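# Extract the pin from its block and set it down

## Task

Draw the pin out of the hole in its block and leave it resting on the table, well away from all blocks, so that it stays put without the robot supporting it. The pin's block, which is loose, must end up upright, within about a finger's width of its starting spot and turned roughly as before. At the end the robot must not be holding any other loose object, must have released the pin, and must have moved away.

## Robot and tools

Robot: a single arm with a two-finger parallel gripper. The fingers extend along the gripper's own +z axis and close and open along its y axis. The reported end_effector_position is the point midway between the finger pads, roughly 1 cm short of the tips. Expect motions to settle a centimetre or more from the commanded pose, usually on the low side, and the printed position can be off more when the arm is stretched far.

Frame: everything is in the scene frame. Its origin sits on the table surface straight beneath the arm's base, +z is up, and +y lies to the left when facing along +x. The base may lean slightly relative to the table.

The 8-number row: every motion command uses one row of 8 plain numbers in this order: x, y, z, qw, qx, qy, qz, opening. x, y, z are an absolute target position in metres for the gripper point; qw, qx, qy, qz are an absolute target orientation quaternion, w first. Both are poses in the scene frame, not offsets. opening runs from -1 (closed) to +1 (fully open, 0.094 m). To hold an orientation, repeat the intended quaternion in every row rather than copying the drifting reported one. A target lying more than 0.6 m from the last reported position along any gripper axis gets refused, and nothing is sent.

Control limits: each control step, the commanded pose is trimmed to within 70 mm and 16 degrees of where the gripper actually is; damped inverse kinematics then chases that, favouring position over orientation. After an action ends, the arm only continues to the last trimmed pose, so check the result and send the remainder.

Tools:
- execute_actions {"actions": [...], "pictures": bool}. The list holds at most one item. Empty list: just report the state. Action item: {"rows": [[8 numbers], ...], "steps": n} with 1 to 15 rows and n up to 15 (default 15); each row covers one 1/30 s step, and the final row repeats if rows run short. Wait item: {"steps": n} with n up to 300, counted from the previous result, so thinking time eats into it. Pictures are included unless pictures is false.
- move {"target": [8 numbers], "speed": m/s}. Drives the gripper in a straight line toward that absolute pose. speed is 0.002 to 0.5 (default 0.25); rotation is capped at twice that in rad/s. The path lasts 0.5 to 10 s and is cut off after 10 s. The opening value is applied at the start. It does not avoid obstacles, and the real gripper lags, wanders and may exceed speed, mostly near full reach. Faster moves and targets deeper past a contact produce harder hits and pushes.
- wait {"seconds": 0 to 10}: lets the simulation run with no new command.
- zoom_image {"camera": "cam_head_left" | "cam_head_right" | "cam_wrist", "region": [x0, y0, x1, y1]}: a closer look at part of that camera's last image, pixels from its top-left corner, region no larger than 504 by 504.
The goal must hold at that moment and afterward.

Reading results: the state line gives end_effector_position and end_effector_quat_wxyz. Joint positions and Joint velocities list waist, shoulder, elbow, wrist pitch, wrist yaw, wrist roll (rad, rad/s), then the finger-pad gap (m, m/s). Ranges (rad): waist -2.880 to 2.880, shoulder 0.000 to 3.142, elbow 0.000 to 3.019, wrist pitch -1.693 to 1.571, wrist yaw -1.571 to 1.571, wrist roll -2.094 to 2.094. grip_measured is the finger opening on the command scale, possibly off by about 1 mm throughout. "Hand target" is the pose the controller is currently chasing. A "pose unreachable" line means the clearance check (which counts the mounting block or post as arm) altered or blocked a command; HELD flags each such step. A move adds a "move:" line: done (settled near target), off_target, moving, held (final step blocked) or fault, plus limits (paced = the pose was trimmed; held = some steps were blocked, after which the arm may jump faster than speed) and the distance left. Joint torques are raw drive outputs with offsets and noise, not clean contact forces. FAULT, MOTOR HOT (from 85 °C) and OVER-TEMPERATURE FAULT (at 100 °C, the arm and gripper go limp and drop) lines signal trouble.

Cameras: cam_head_left and cam_head_right (504x504, about 58.6 degree vertical view) and cam_wrist (504x504, about 90 degrees), reported in that order.

Gripping: to hold something, command an opening below grip_measured; about 0.03 below gives a firm grip, a smaller margin a lighter one. Each pad pushes up to roughly 50 to 62 N, less on very thin parts, with a brief spike at first contact.

Suggested order: look, locate the pin and its block, approach from above with the fingers open, descend slowly, close on the pin, lift straight up along the hole axis at low speed so the block is not dragged or tipped, carry the pin to clear table space away from all blocks, lower it gently, open, and retreat upward. Occasional outside tugs on the held part or pushes on loose objects may happen. Avoid dropping things, slamming, shoving hard, or knocking anything off the table. Holding loads for long heats the motors, and the clock keeps running while you think.

Each tool is called after "Request:" as name(argument=value, ...) on one line, values as JSON.

## Session

Request:
execute_actions(actions=[])

Scene clock: 0.00 s of 4480.00 s.
end_effector_position=(+0.6472, -0.2869, +0.2572) grip_measured=+1.000 end_effector_quat_wxyz=(+0.375, +0.602, +0.679, -0.189)
Joint positions: [-0.528  1.487  1.199 -0.09   0.446  1.125  0.094]
Joint velocities: [-0.015 -0.015  0.002 -0.032 -0.037  0.007  0.   ]
Joint torques (N m, as the arm reports them, + toward a larger angle): no reading
Motor temperatures (°C, as the motors report them): [23 21 23 23 21 20]
Hand target: +0.652, -0.287, +0.256; +0.378, +0.601, +0.679, -0.187

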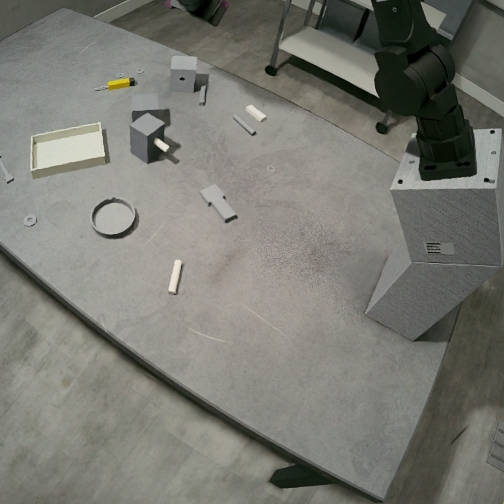

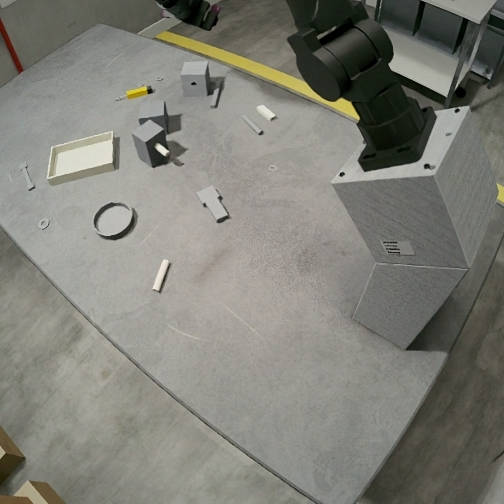

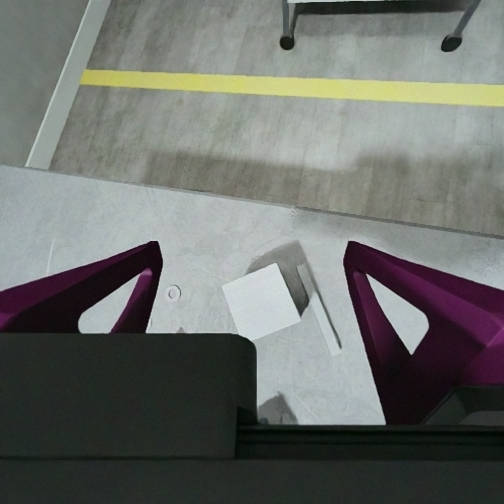

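Request:
move(target=[0.55,-0.1,0.22,0.1,0,0.995,0,1])

Scene clock: 9.67 s of 4480.00 s.
end_effector_position=(+0.5423, -0.1085, +0.2088) grip_measured=+1.000 end_effector_quat_wxyz=(+0.090, +0.014, +0.996, -0.006)
Joint positions: [-0.452  1.313  0.952 -0.353 -0.22  -0.139  0.094]
Joint velocities: [-0.005 -0.005 -0.012 -0.002 -0.037 -0.007  0.   ]
Joint torques (N m, as the arm reports them, + toward a larger angle): [ -1.03 -16.92   6.55   0.07  -0.24  -0.05]
Motor temperatures (°C, as the motors report them): [23 22 24 23 22 20]
Hand target: +0.552, -0.100, +0.216; +0.097, +0.001, +0.995, -0.001
Off the commanded pose: 0.016 m, 2 deg.
After step 90, 3.00 s passed at rest.
move: off_target

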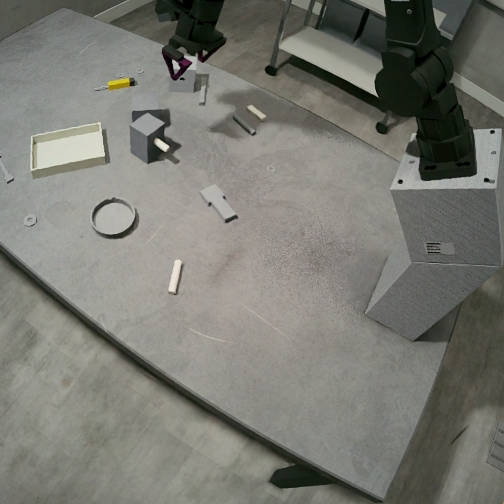

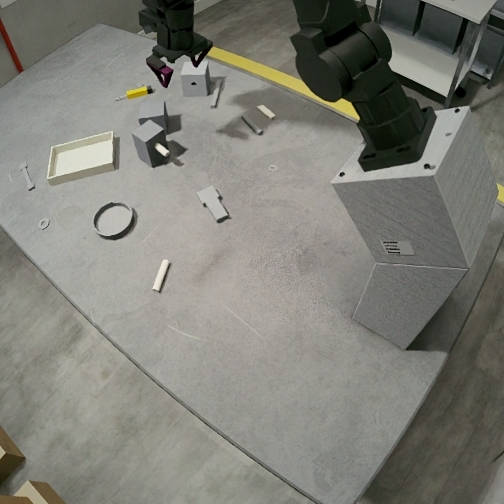

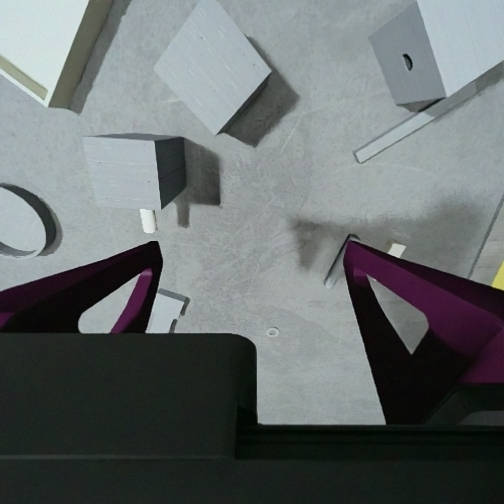

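Request:
move(target=[0.49,0.005,0.14,0.17,0,0.985,0,0.3])

Scene clock: 16.70 s of 4480.00 s.
end_effector_position=(+0.4935, +0.0038, +0.1425) grip_measured=+0.302 end_effector_quat_wxyz=(+0.169, -0.004, +0.986, +0.002)
Joint positions: [-0.173  1.397  0.689  0.175 -0.024  0.011  0.061]
Joint velocities: [ 0.005 -0.005 -0.027  0.012  0.007  0.022  0.   ]
Joint torques (N m, as the arm reports them, + toward a larger angle): [ -0.21 -12.83   1.67   1.72   0.12   0.23]
Motor temperatures (°C, as the motors report them): [23 22 24 23 22 20]
Hand target: +0.492, +0.004, +0.138; +0.171, +0.001, +0.985, +0.002
Off the commanded pose: 0.004 m, 1 deg.
After step 90, 2.90 s passed at rest.
move: done

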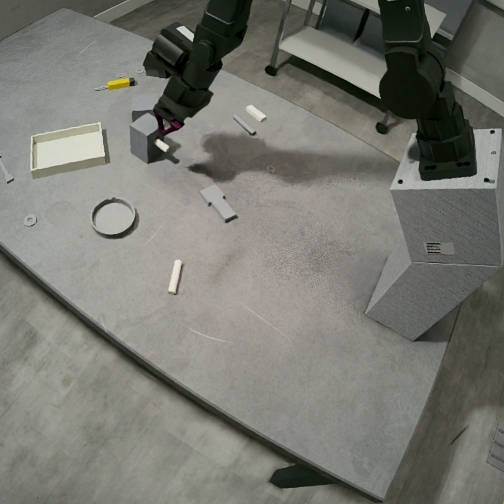

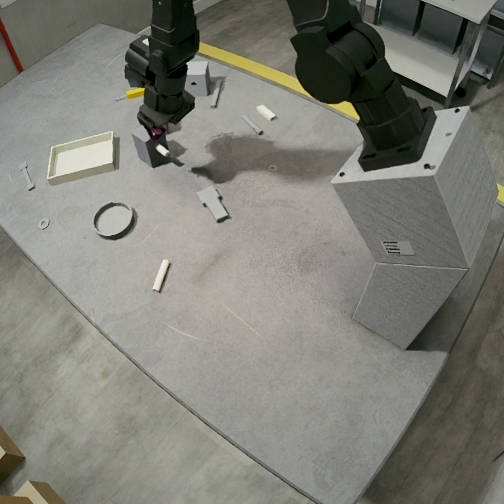

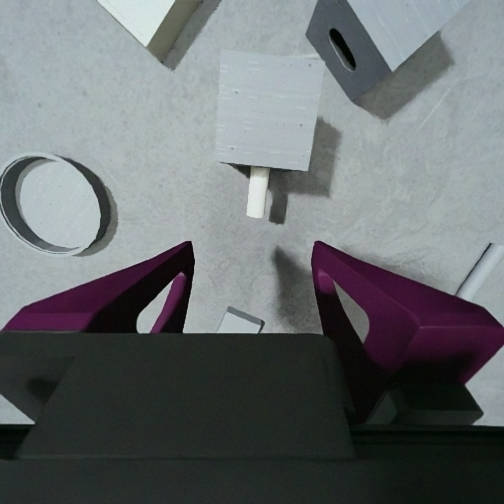

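Request:
move(target=[0.49,0.004,0.075,0.17,0.051,0.984,-0.009,0])

Scene clock: 20.60 s of 4480.00 s.
end_effector_position=(+0.4844, -0.0035, +0.0754) grip_measured=+0.002 end_effector_quat_wxyz=(+0.160, +0.049, +0.986, -0.013)
Joint positions: [-0.167  1.614  0.743  0.317  0.028  0.115  0.047]
Joint velocities: [-0.005 -0.005 -0.007  0.017  0.007  0.022  0.001]
Joint torques (N m, as the arm reports them, + toward a larger angle): [  1.11 -14.64   1.31   1.37   0.14   0.22]
Motor temperatures (°C, as the motors report them): [23 22 24 23 22 20]
Hand target: +0.491, +0.003, +0.075; +0.170, +0.051, +0.984, -0.009
Off the commanded pose: 0.009 m, 1 deg.
move: done

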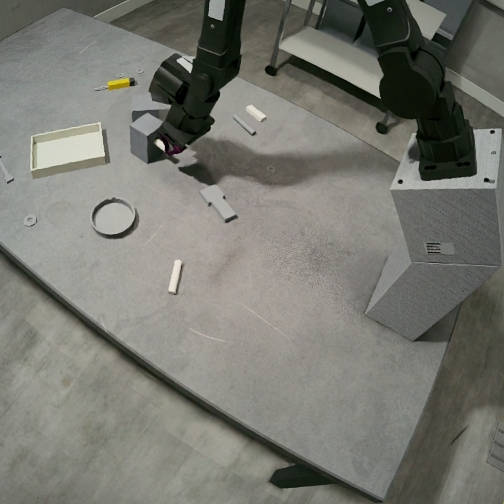

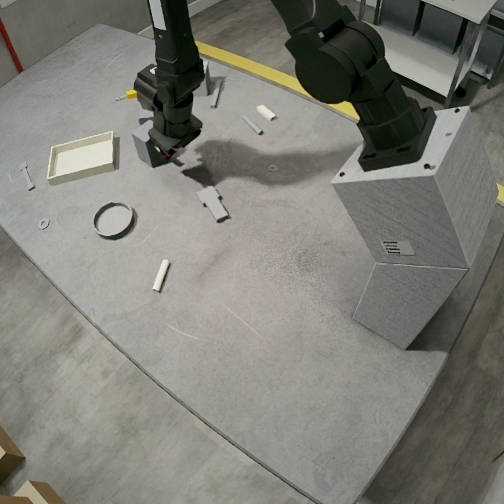

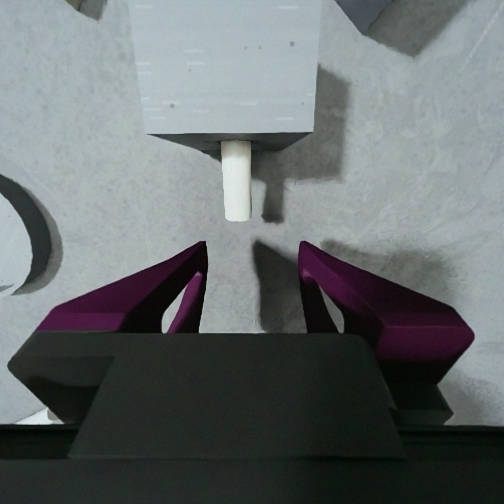

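Request:
move(target=[0.518,0.007,0.063,0.17,0.051,0.984,-0.009,-0.3], speed=0.06)

Request:
zoom_image(camera="cam_head_left", region=[110,80,220,190])

Scene clock: 26.57 s of 4480.00 s.
end_effector_position=(+0.5262, -0.0002, +0.0759) grip_measured=-0.298 end_effector_quat_wxyz=(+0.186, +0.050, +0.981, -0.011)
Joint positions: [-0.161  1.63   0.826  0.302  0.033  0.118  0.033]
Joint velocities: [-0.005 -0.015 -0.007  0.002 -0.051  0.022 -0.001]
Joint torques (N m, as the arm reports them, + toward a larger angle): [  0.67 -13.58   2.2    0.48   0.17   0.18]
Motor temperatures (°C, as the motors report them): [23 22 24 23 22 20]
Hand target: +0.518, +0.006, +0.064; +0.170, +0.051, +0.984, -0.009
Off the commanded pose: 0.017 m, 2 deg.
After step 90, 1.97 s passed at rest.
move: off_target

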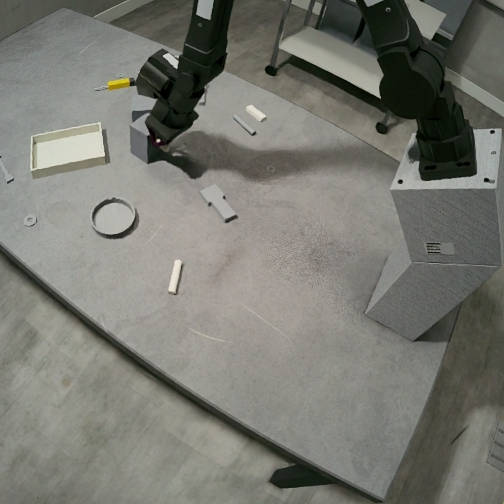

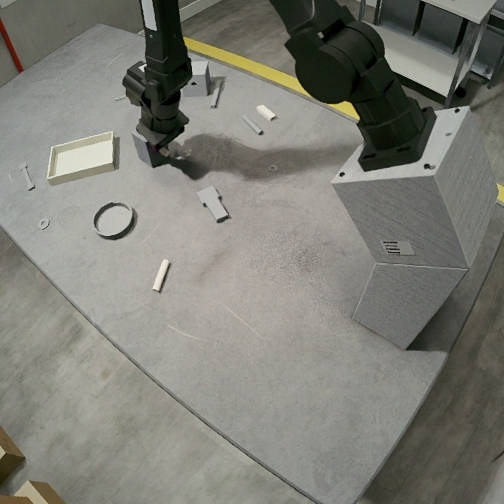

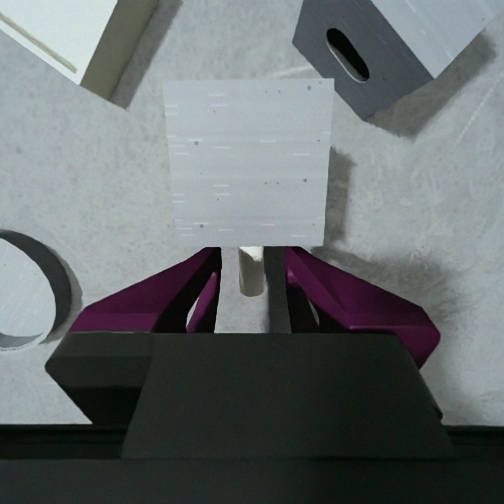

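Region (110, 80, 220, 190) of cam_head_left's 504x504 image, scaled by 4.582, with more detail than that image has.

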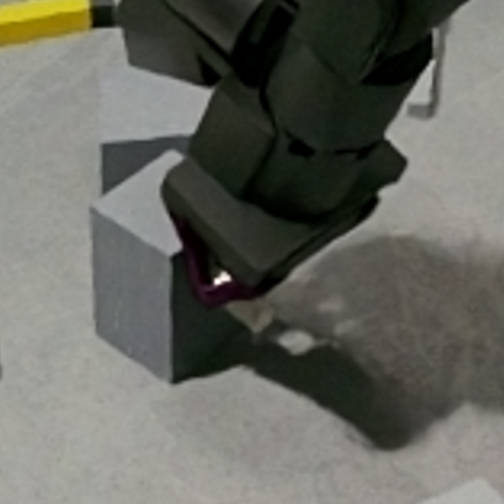

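Request:
move(target=[0.511,0.009,0.05,0.17,0.051,0.984,-0.009,-0.5], speed=0.06)

Scene clock: 30.10 s of 4480.00 s.
end_effector_position=(+0.5091, +0.0020, +0.0565) grip_measured=-0.498 end_effector_quat_wxyz=(+0.166, +0.049, +0.985, -0.013)
Joint positions: [-0.154  1.677  0.827  0.307  0.039  0.121  0.024]
Joint velocities: [-0.015 -0.005  0.002 -0.002  0.037 -0.037 -0.   ]
Joint torques (N m, as the arm reports them, + toward a larger angle): [  0.85 -14.78   1.66   1.45   0.17   0.15]
Motor temperatures (°C, as the motors report them): [23 22 24 23 22 20]
Hand target: +0.511, +0.009, +0.050; +0.170, +0.051, +0.984, -0.009
Off the commanded pose: 0.010 m, 1 deg.
move: done

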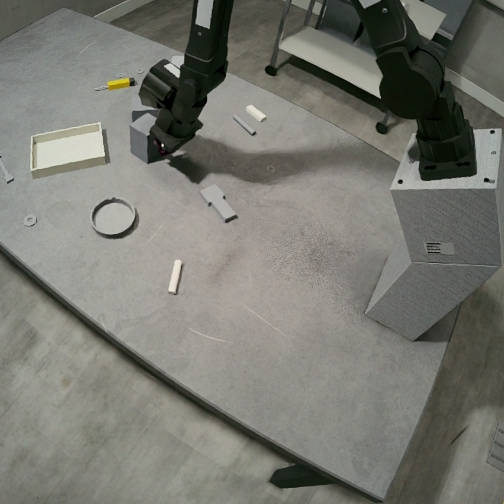

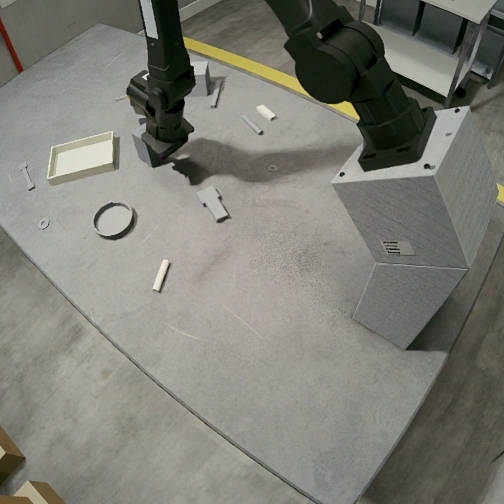

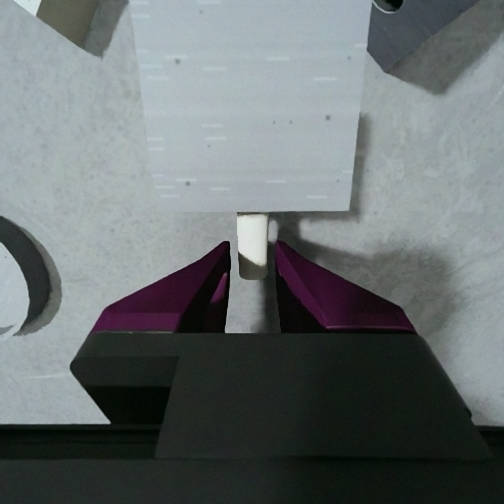

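Request:
execute_actions(actions=[{"rows":[[0.511,0.009,0.05,0.17,0.051,0.984,-0.009,-0.78]]}], pictures=false)

Request:
execute_actions(actions=[{"rows":[[0.509,0.009,0.051,0.17,0.051,0.984,-0.009,-0.78],[0.507,0.009,0.052,0.17,0.051,0.984,-0.009,-0.78],[0.505,0.0095,0.053,0.17,0.051,0.984,-0.009,-0.78],[0.503,0.01,0.054,0.17,0.051,0.984,-0.009,-0.78],[0.501,0.01,0.054,0.17,0.051,0.984,-0.009,-0.78],[0.498,0.0105,0.055,0.17,0.051,0.984,-0.009,-0.78]]}])

Scene clock: 39.97 s of 4480.00 s.
end_effector_position=(+0.5097, +0.0020, +0.0566) grip_measured=-0.736 end_effector_quat_wxyz=(+0.167, +0.050, +0.985, -0.013)
Joint positions: [-0.154  1.677  0.828  0.308  0.039  0.122  0.012]
Joint velocities: [ 0.005  0.005  0.007 -0.002 -0.037 -0.007 -0.   ]
Joint torques (N m, as the arm reports them, + toward a larger angle): [  0.61 -14.21   1.63   1.54   0.13   0.16]
Motor temperatures (°C, as the motors report them): [23 22 24 23 22 20]
Hand target: +0.511, +0.009, +0.050; +0.170, +0.051, +0.984, -0.009
Off the commanded pose: 0.010 m, 1 deg.
Steps of this call (steps 1 to 90: nothing new was sent; then 6.37 s passed at rest; steps 91 to 105: all 15 steps of this action). Readings (end_effector_position):
91: (+0.5097, +0.0020, +0.0566)
92: (+0.5097, +0.0020, +0.0566)
94: (+0.5097, +0.0020, +0.0566)
98: (+0.5097, +0.0020, +0.0566)
105: the state above

Scene clock: 40.47 s of 4480.00 s.
end_effector_position=(+0.4986, +0.0035, +0.0563) grip_measured=-0.736 end_effector_quat_wxyz=(+0.165, +0.050, +0.985, -0.013)
Joint positions: [-0.15   1.677  0.801  0.333  0.042  0.124  0.012]
Joint velocities: [-0.015 -0.005  0.002  0.007 -0.037 -0.007 -0.   ]
Joint torques (N m, as the arm reports them, + toward a larger angle): [  0.53 -14.39   0.01   1.42   0.16   0.18]
Motor temperatures (°C, as the motors report them): [23 22 24 23 22 20]
Hand target: +0.498, +0.011, +0.055; +0.170, +0.051, +0.984, -0.009
Off the commanded pose: 0.007 m, 1 deg.
Steps of this call (steps 1 to 15: all 15 steps of this action). Readings (end_effector_position):
1: (+0.5098, +0.0020, +0.0567)
2: (+0.5101, +0.0020, +0.0568)
4: (+0.5095, +0.0021, +0.0569)
8: (+0.5033, +0.0029, +0.0567)
15: the state above

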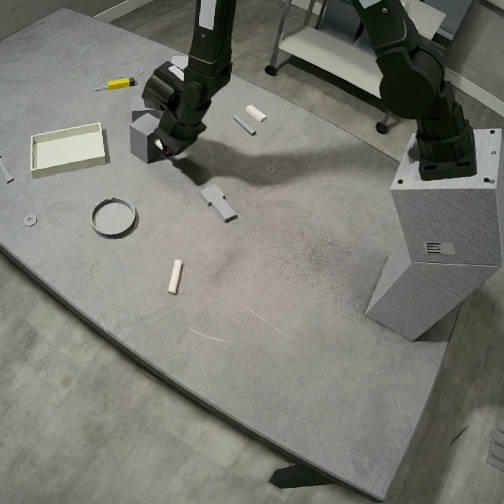

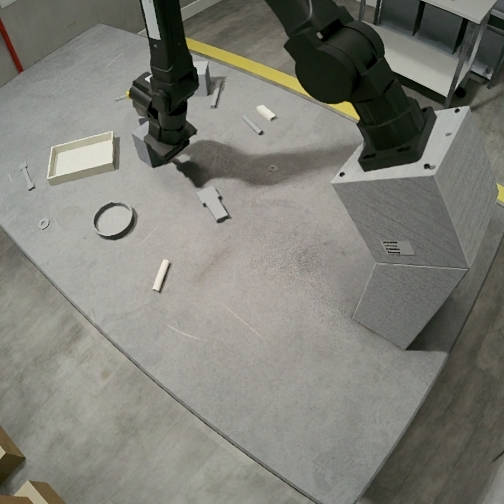

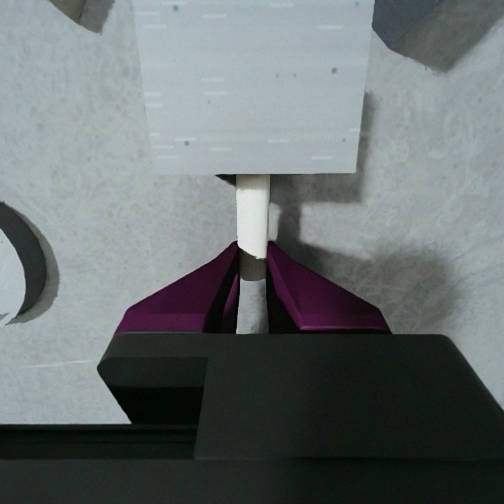

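Sliding cleanly.

Request:
execute_actions(actions=[{"rows":[[0.495,0.011,0.056,0.17,0.051,0.984,-0.009,-0.78],[0.492,0.011,0.057,0.17,0.051,0.984,-0.009,-0.78],[0.489,0.0115,0.058,0.17,0.051,0.984,-0.009,-0.78],[0.486,0.012,0.059,0.17,0.051,0.984,-0.009,-0.78],[0.483,0.012,0.06,0.17,0.051,0.984,-0.009,-0.78],[0.48,0.0125,0.061,0.17,0.051,0.984,-0.009,-0.78]]}])

Scene clock: 46.47 s of 4480.00 s.
end_effector_position=(+0.4719, +0.0057, +0.0555) grip_measured=-0.736 end_effector_quat_wxyz=(+0.156, +0.049, +0.986, -0.014)
Joint positions: [-0.143  1.677  0.743  0.37   0.047  0.127  0.012]
Joint velocities: [-0.024 -0.005  0.002  0.002 -0.037 -0.007 -0.   ]
Joint torques (N m, as the arm reports them, + toward a larger angle): [  0.56 -16.68  -0.22   1.33   0.18   0.16]
Motor temperatures (°C, as the motors report them): [23 23 23 23 22 20]
Hand target: +0.480, +0.013, +0.061; +0.170, +0.051, +0.984, -0.009
Off the commanded pose: 0.012 m, 2 deg.
Steps of this call (steps 1 to 90: nothing new was sent; then 2.50 s passed at rest; steps 91 to 105: all 15 steps of this action). Readings (end_effector_position):
91: (+0.4985, +0.0035, +0.0564)
92: (+0.4980, +0.0035, +0.0565)
94: (+0.4943, +0.0035, +0.0566)
98: (+0.4773, +0.0045, +0.0557)
105: the state above

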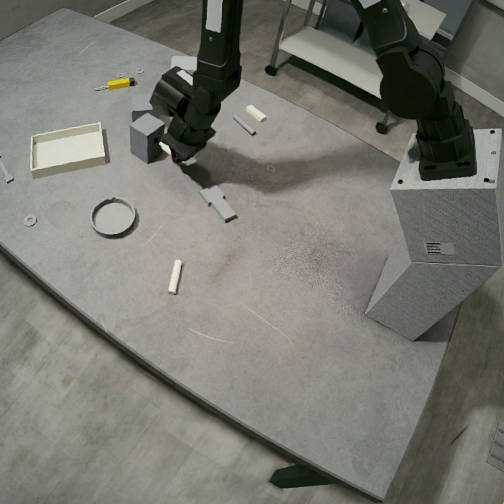

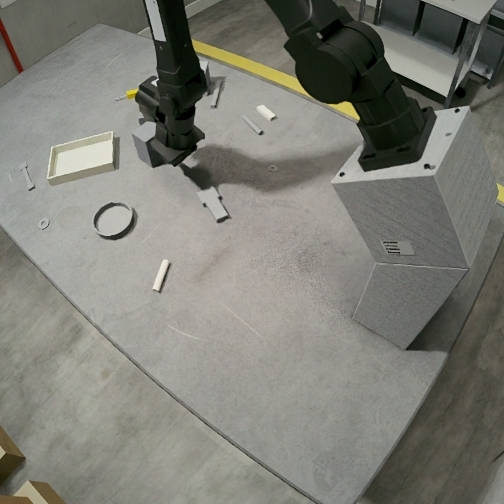

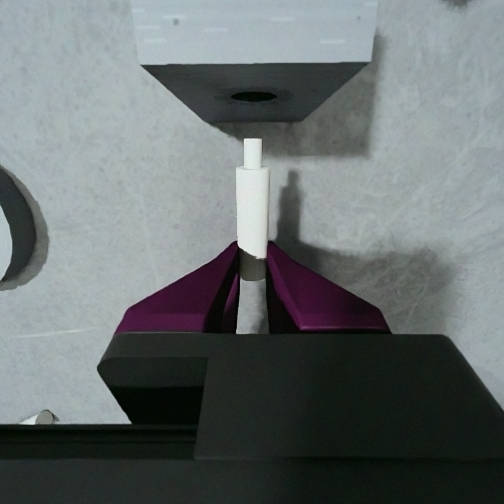

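Request:
move(target=[0.33,-0.08,0.045,0.1,0.051,0.993,-0.009,-0.78])

Request:
move(target=[0.33,-0.08,0.015,0.1,0.051,0.993,-0.009,-0.78], speed=0.05)

Scene clock: 53.77 s of 4480.00 s.
end_effector_position=(+0.3362, -0.0785, +0.0450) grip_measured=-0.736 end_effector_quat_wxyz=(+0.102, +0.055, +0.993, -0.011)
Joint positions: [-0.386  1.801  0.52   0.599 -0.155 -0.011  0.012]
Joint velocities: [-0.015 -0.015 -0.002  0.002  0.007 -0.095  0.   ]
Joint torques (N m, as the arm reports them, + toward a larger angle): [ -2.39 -11.02  -4.26   1.09  -0.22  -0.02]
Motor temperatures (°C, as the motors report them): [23 23 23 23 22 20]
Hand target: +0.329, -0.079, +0.044; +0.099, +0.050, +0.994, -0.010
Off the commanded pose: 0.006 m, 1 deg.
After step 90, 3.10 s passed at rest.
move: done

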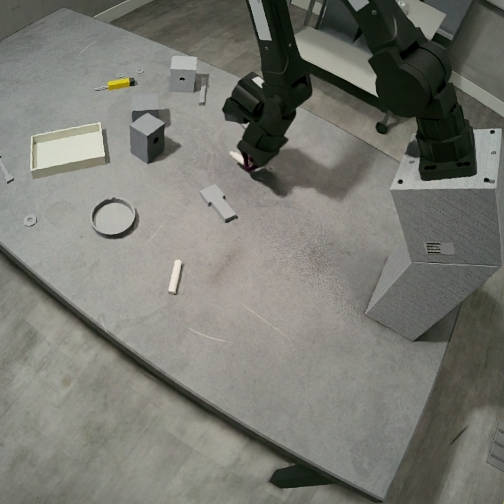

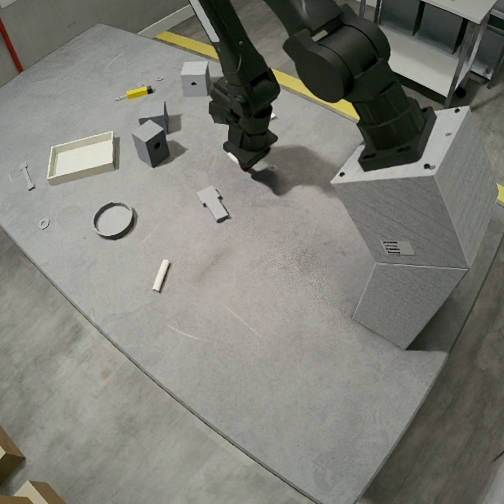

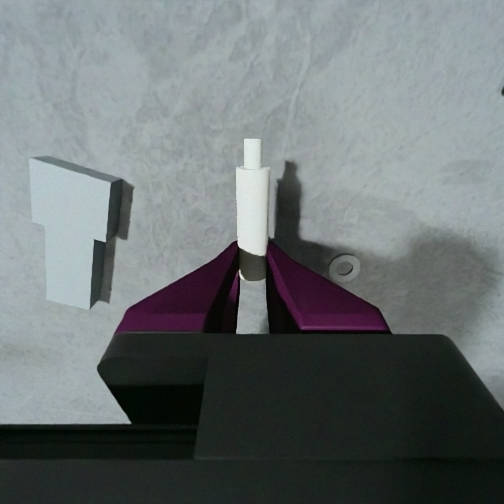

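Scene clock: 54.67 s of 4480.00 s.
end_effector_position=(+0.3300, -0.0817, +0.0198) grip_measured=-0.736 end_effector_quat_wxyz=(+0.097, +0.056, +0.994, -0.010)
Joint positions: [-0.386  1.897  0.561  0.644 -0.155 -0.011  0.012]
Joint velocities: [ 0.005 -0.024  0.007  0.002 -0.066  0.022 -0.   ]
Joint torques (N m, as the arm reports them, + toward a larger angle): [-1.93 -9.76 -3.15  1.07 -0.06  0.04]
Motor temperatures (°C, as the motors report them): [23 23 23 23 22 20]
Hand target: +0.330, -0.080, +0.015; +0.100, +0.051, +0.994, -0.009
Off the commanded pose: 0.005 m, 1 deg.
move: done

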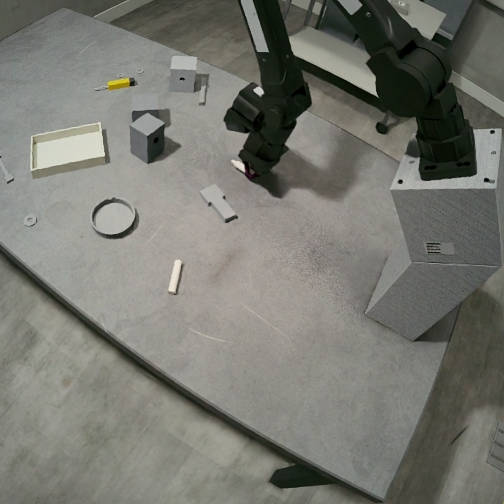

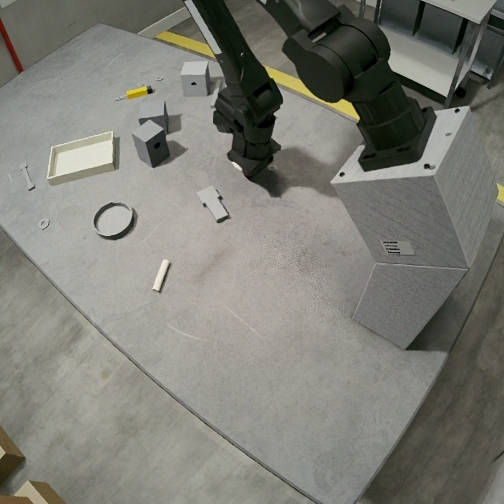

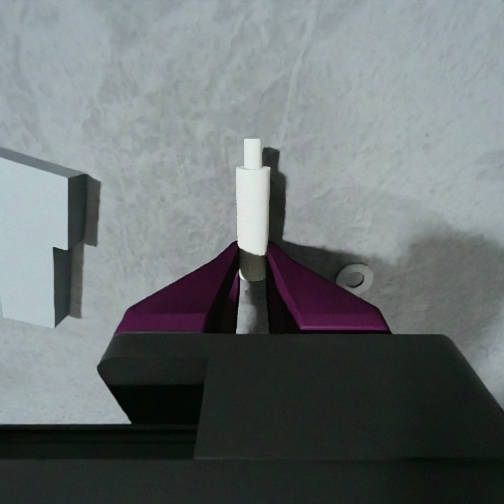

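Request:
execute_actions(actions=[{"rows":[[0.33,-0.08,0.007,0.1,0.051,0.993,-0.009,-0.78]],"steps":10}], pictures=false)

Request:
execute_actions(actions=[{"rows":[[0.33,-0.08,0.007,0.1,0.051,0.993,-0.009,-0.45]],"steps":10}], pictures=false)

Request:
move(target=[0.35,-0.08,0.15,0.1,0.051,0.993,-0.009,-0.45])

Scene clock: 59.60 s of 4480.00 s.
end_effector_position=(+0.3335, -0.0830, +0.0148) grip_measured=-0.736 end_effector_quat_wxyz=(+0.102, +0.055, +0.993, -0.010)
Joint positions: [-0.386  1.914  0.575  0.658 -0.156 -0.011  0.012]
Joint velocities: [ 0.005 -0.015 -0.002 -0.002 -0.051 -0.007 -0.   ]
Joint torques (N m, as the arm reports them, + toward a larger angle): [ -2.4  -10.29  -2.91   1.01  -0.04   0.05]
Motor temperatures (°C, as the motors report them): [23 22 23 23 22 20]
Hand target: +0.330, -0.080, +0.007; +0.100, +0.051, +0.994, -0.009
Off the commanded pose: 0.009 m, 1 deg.
Steps of this call (steps 1 to 90: nothing new was sent; then 1.60 s passed at rest; steps 91 to 100: all 10 steps of this action). Readings (end_effector_position):
91: (+0.3303, -0.0818, +0.0194)
92: (+0.3313, -0.0822, +0.0182)
94: (+0.3329, -0.0829, +0.0150)
98: (+0.3335, -0.0830, +0.0148)
100: the state above

Scene clock: 59.93 s of 4480.00 s.
end_effector_position=(+0.3341, -0.0825, +0.0149) grip_measured=-0.452 end_effector_quat_wxyz=(+0.103, +0.054, +0.993, -0.009)
Joint positions: [-0.385  1.914  0.575  0.66  -0.158 -0.011  0.026]
Joint velocities: [ 0.005  0.005  0.007  0.027 -0.022 -0.007  0.   ]
Joint torques (N m, as the arm reports them, + toward a larger angle): [ -1.64 -10.27  -2.98   1.12   0.11   0.01]
Motor temperatures (°C, as the motors report them): [23 22 23 23 22 20]
Hand target: +0.330, -0.080, +0.007; +0.100, +0.051, +0.994, -0.009
Off the commanded pose: 0.009 m, 1 deg.
Steps of this call (steps 1 to 10: all 10 steps of this action). Readings (end_effector_position):
1: (+0.3336, -0.0830, +0.0148)
2: (+0.3338, -0.0830, +0.0149)
4: (+0.3341, -0.0825, +0.0149)
8: (+0.3341, -0.0825, +0.0149)
10: the state above

Scene clock: 61.27 s of 4480.00 s.
end_effector_position=(+0.3585, -0.0752, +0.1536) grip_measured=-0.452 end_effector_quat_wxyz=(+0.115, +0.049, +0.992, -0.008)
Joint positions: [-0.428  1.33   0.408  0.262 -0.197 -0.043  0.026]
Joint velocities: [ 0.005 -0.005 -0.012  0.027 -0.007 -0.051 -0.002]
Joint torques (N m, as the arm reports them, + toward a larger angle): [-2.61 -9.45 -0.35 -0.02 -0.21 -0.1 ]
Motor temperatures (°C, as the motors report them): [23 22 23 23 22 20]
Hand target: +0.348, -0.079, +0.150; +0.100, +0.051, +0.994, -0.009
Off the commanded pose: 0.010 m, 2 deg.
move: done

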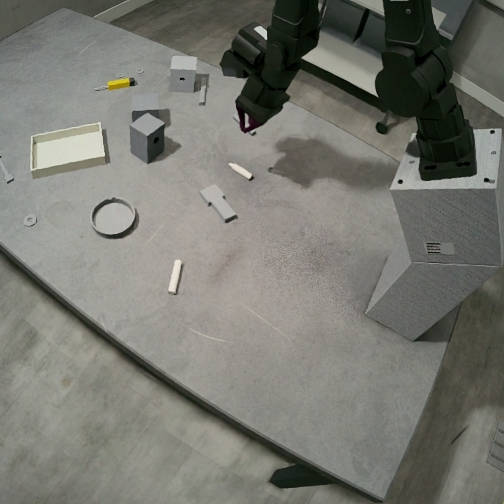

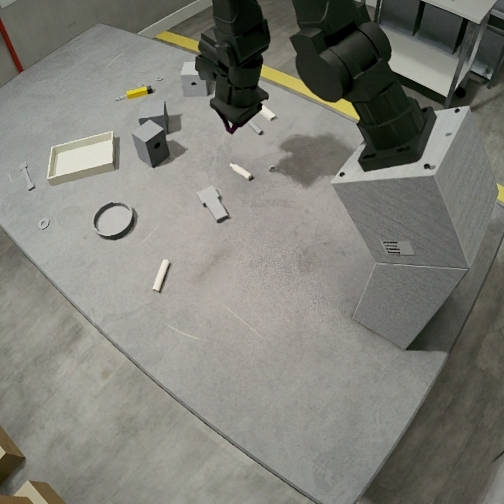

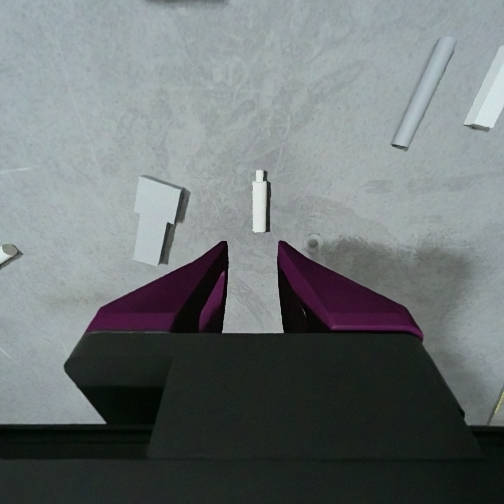

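Request:
finished_scene(scene=1)

The scene is finished: the task was done.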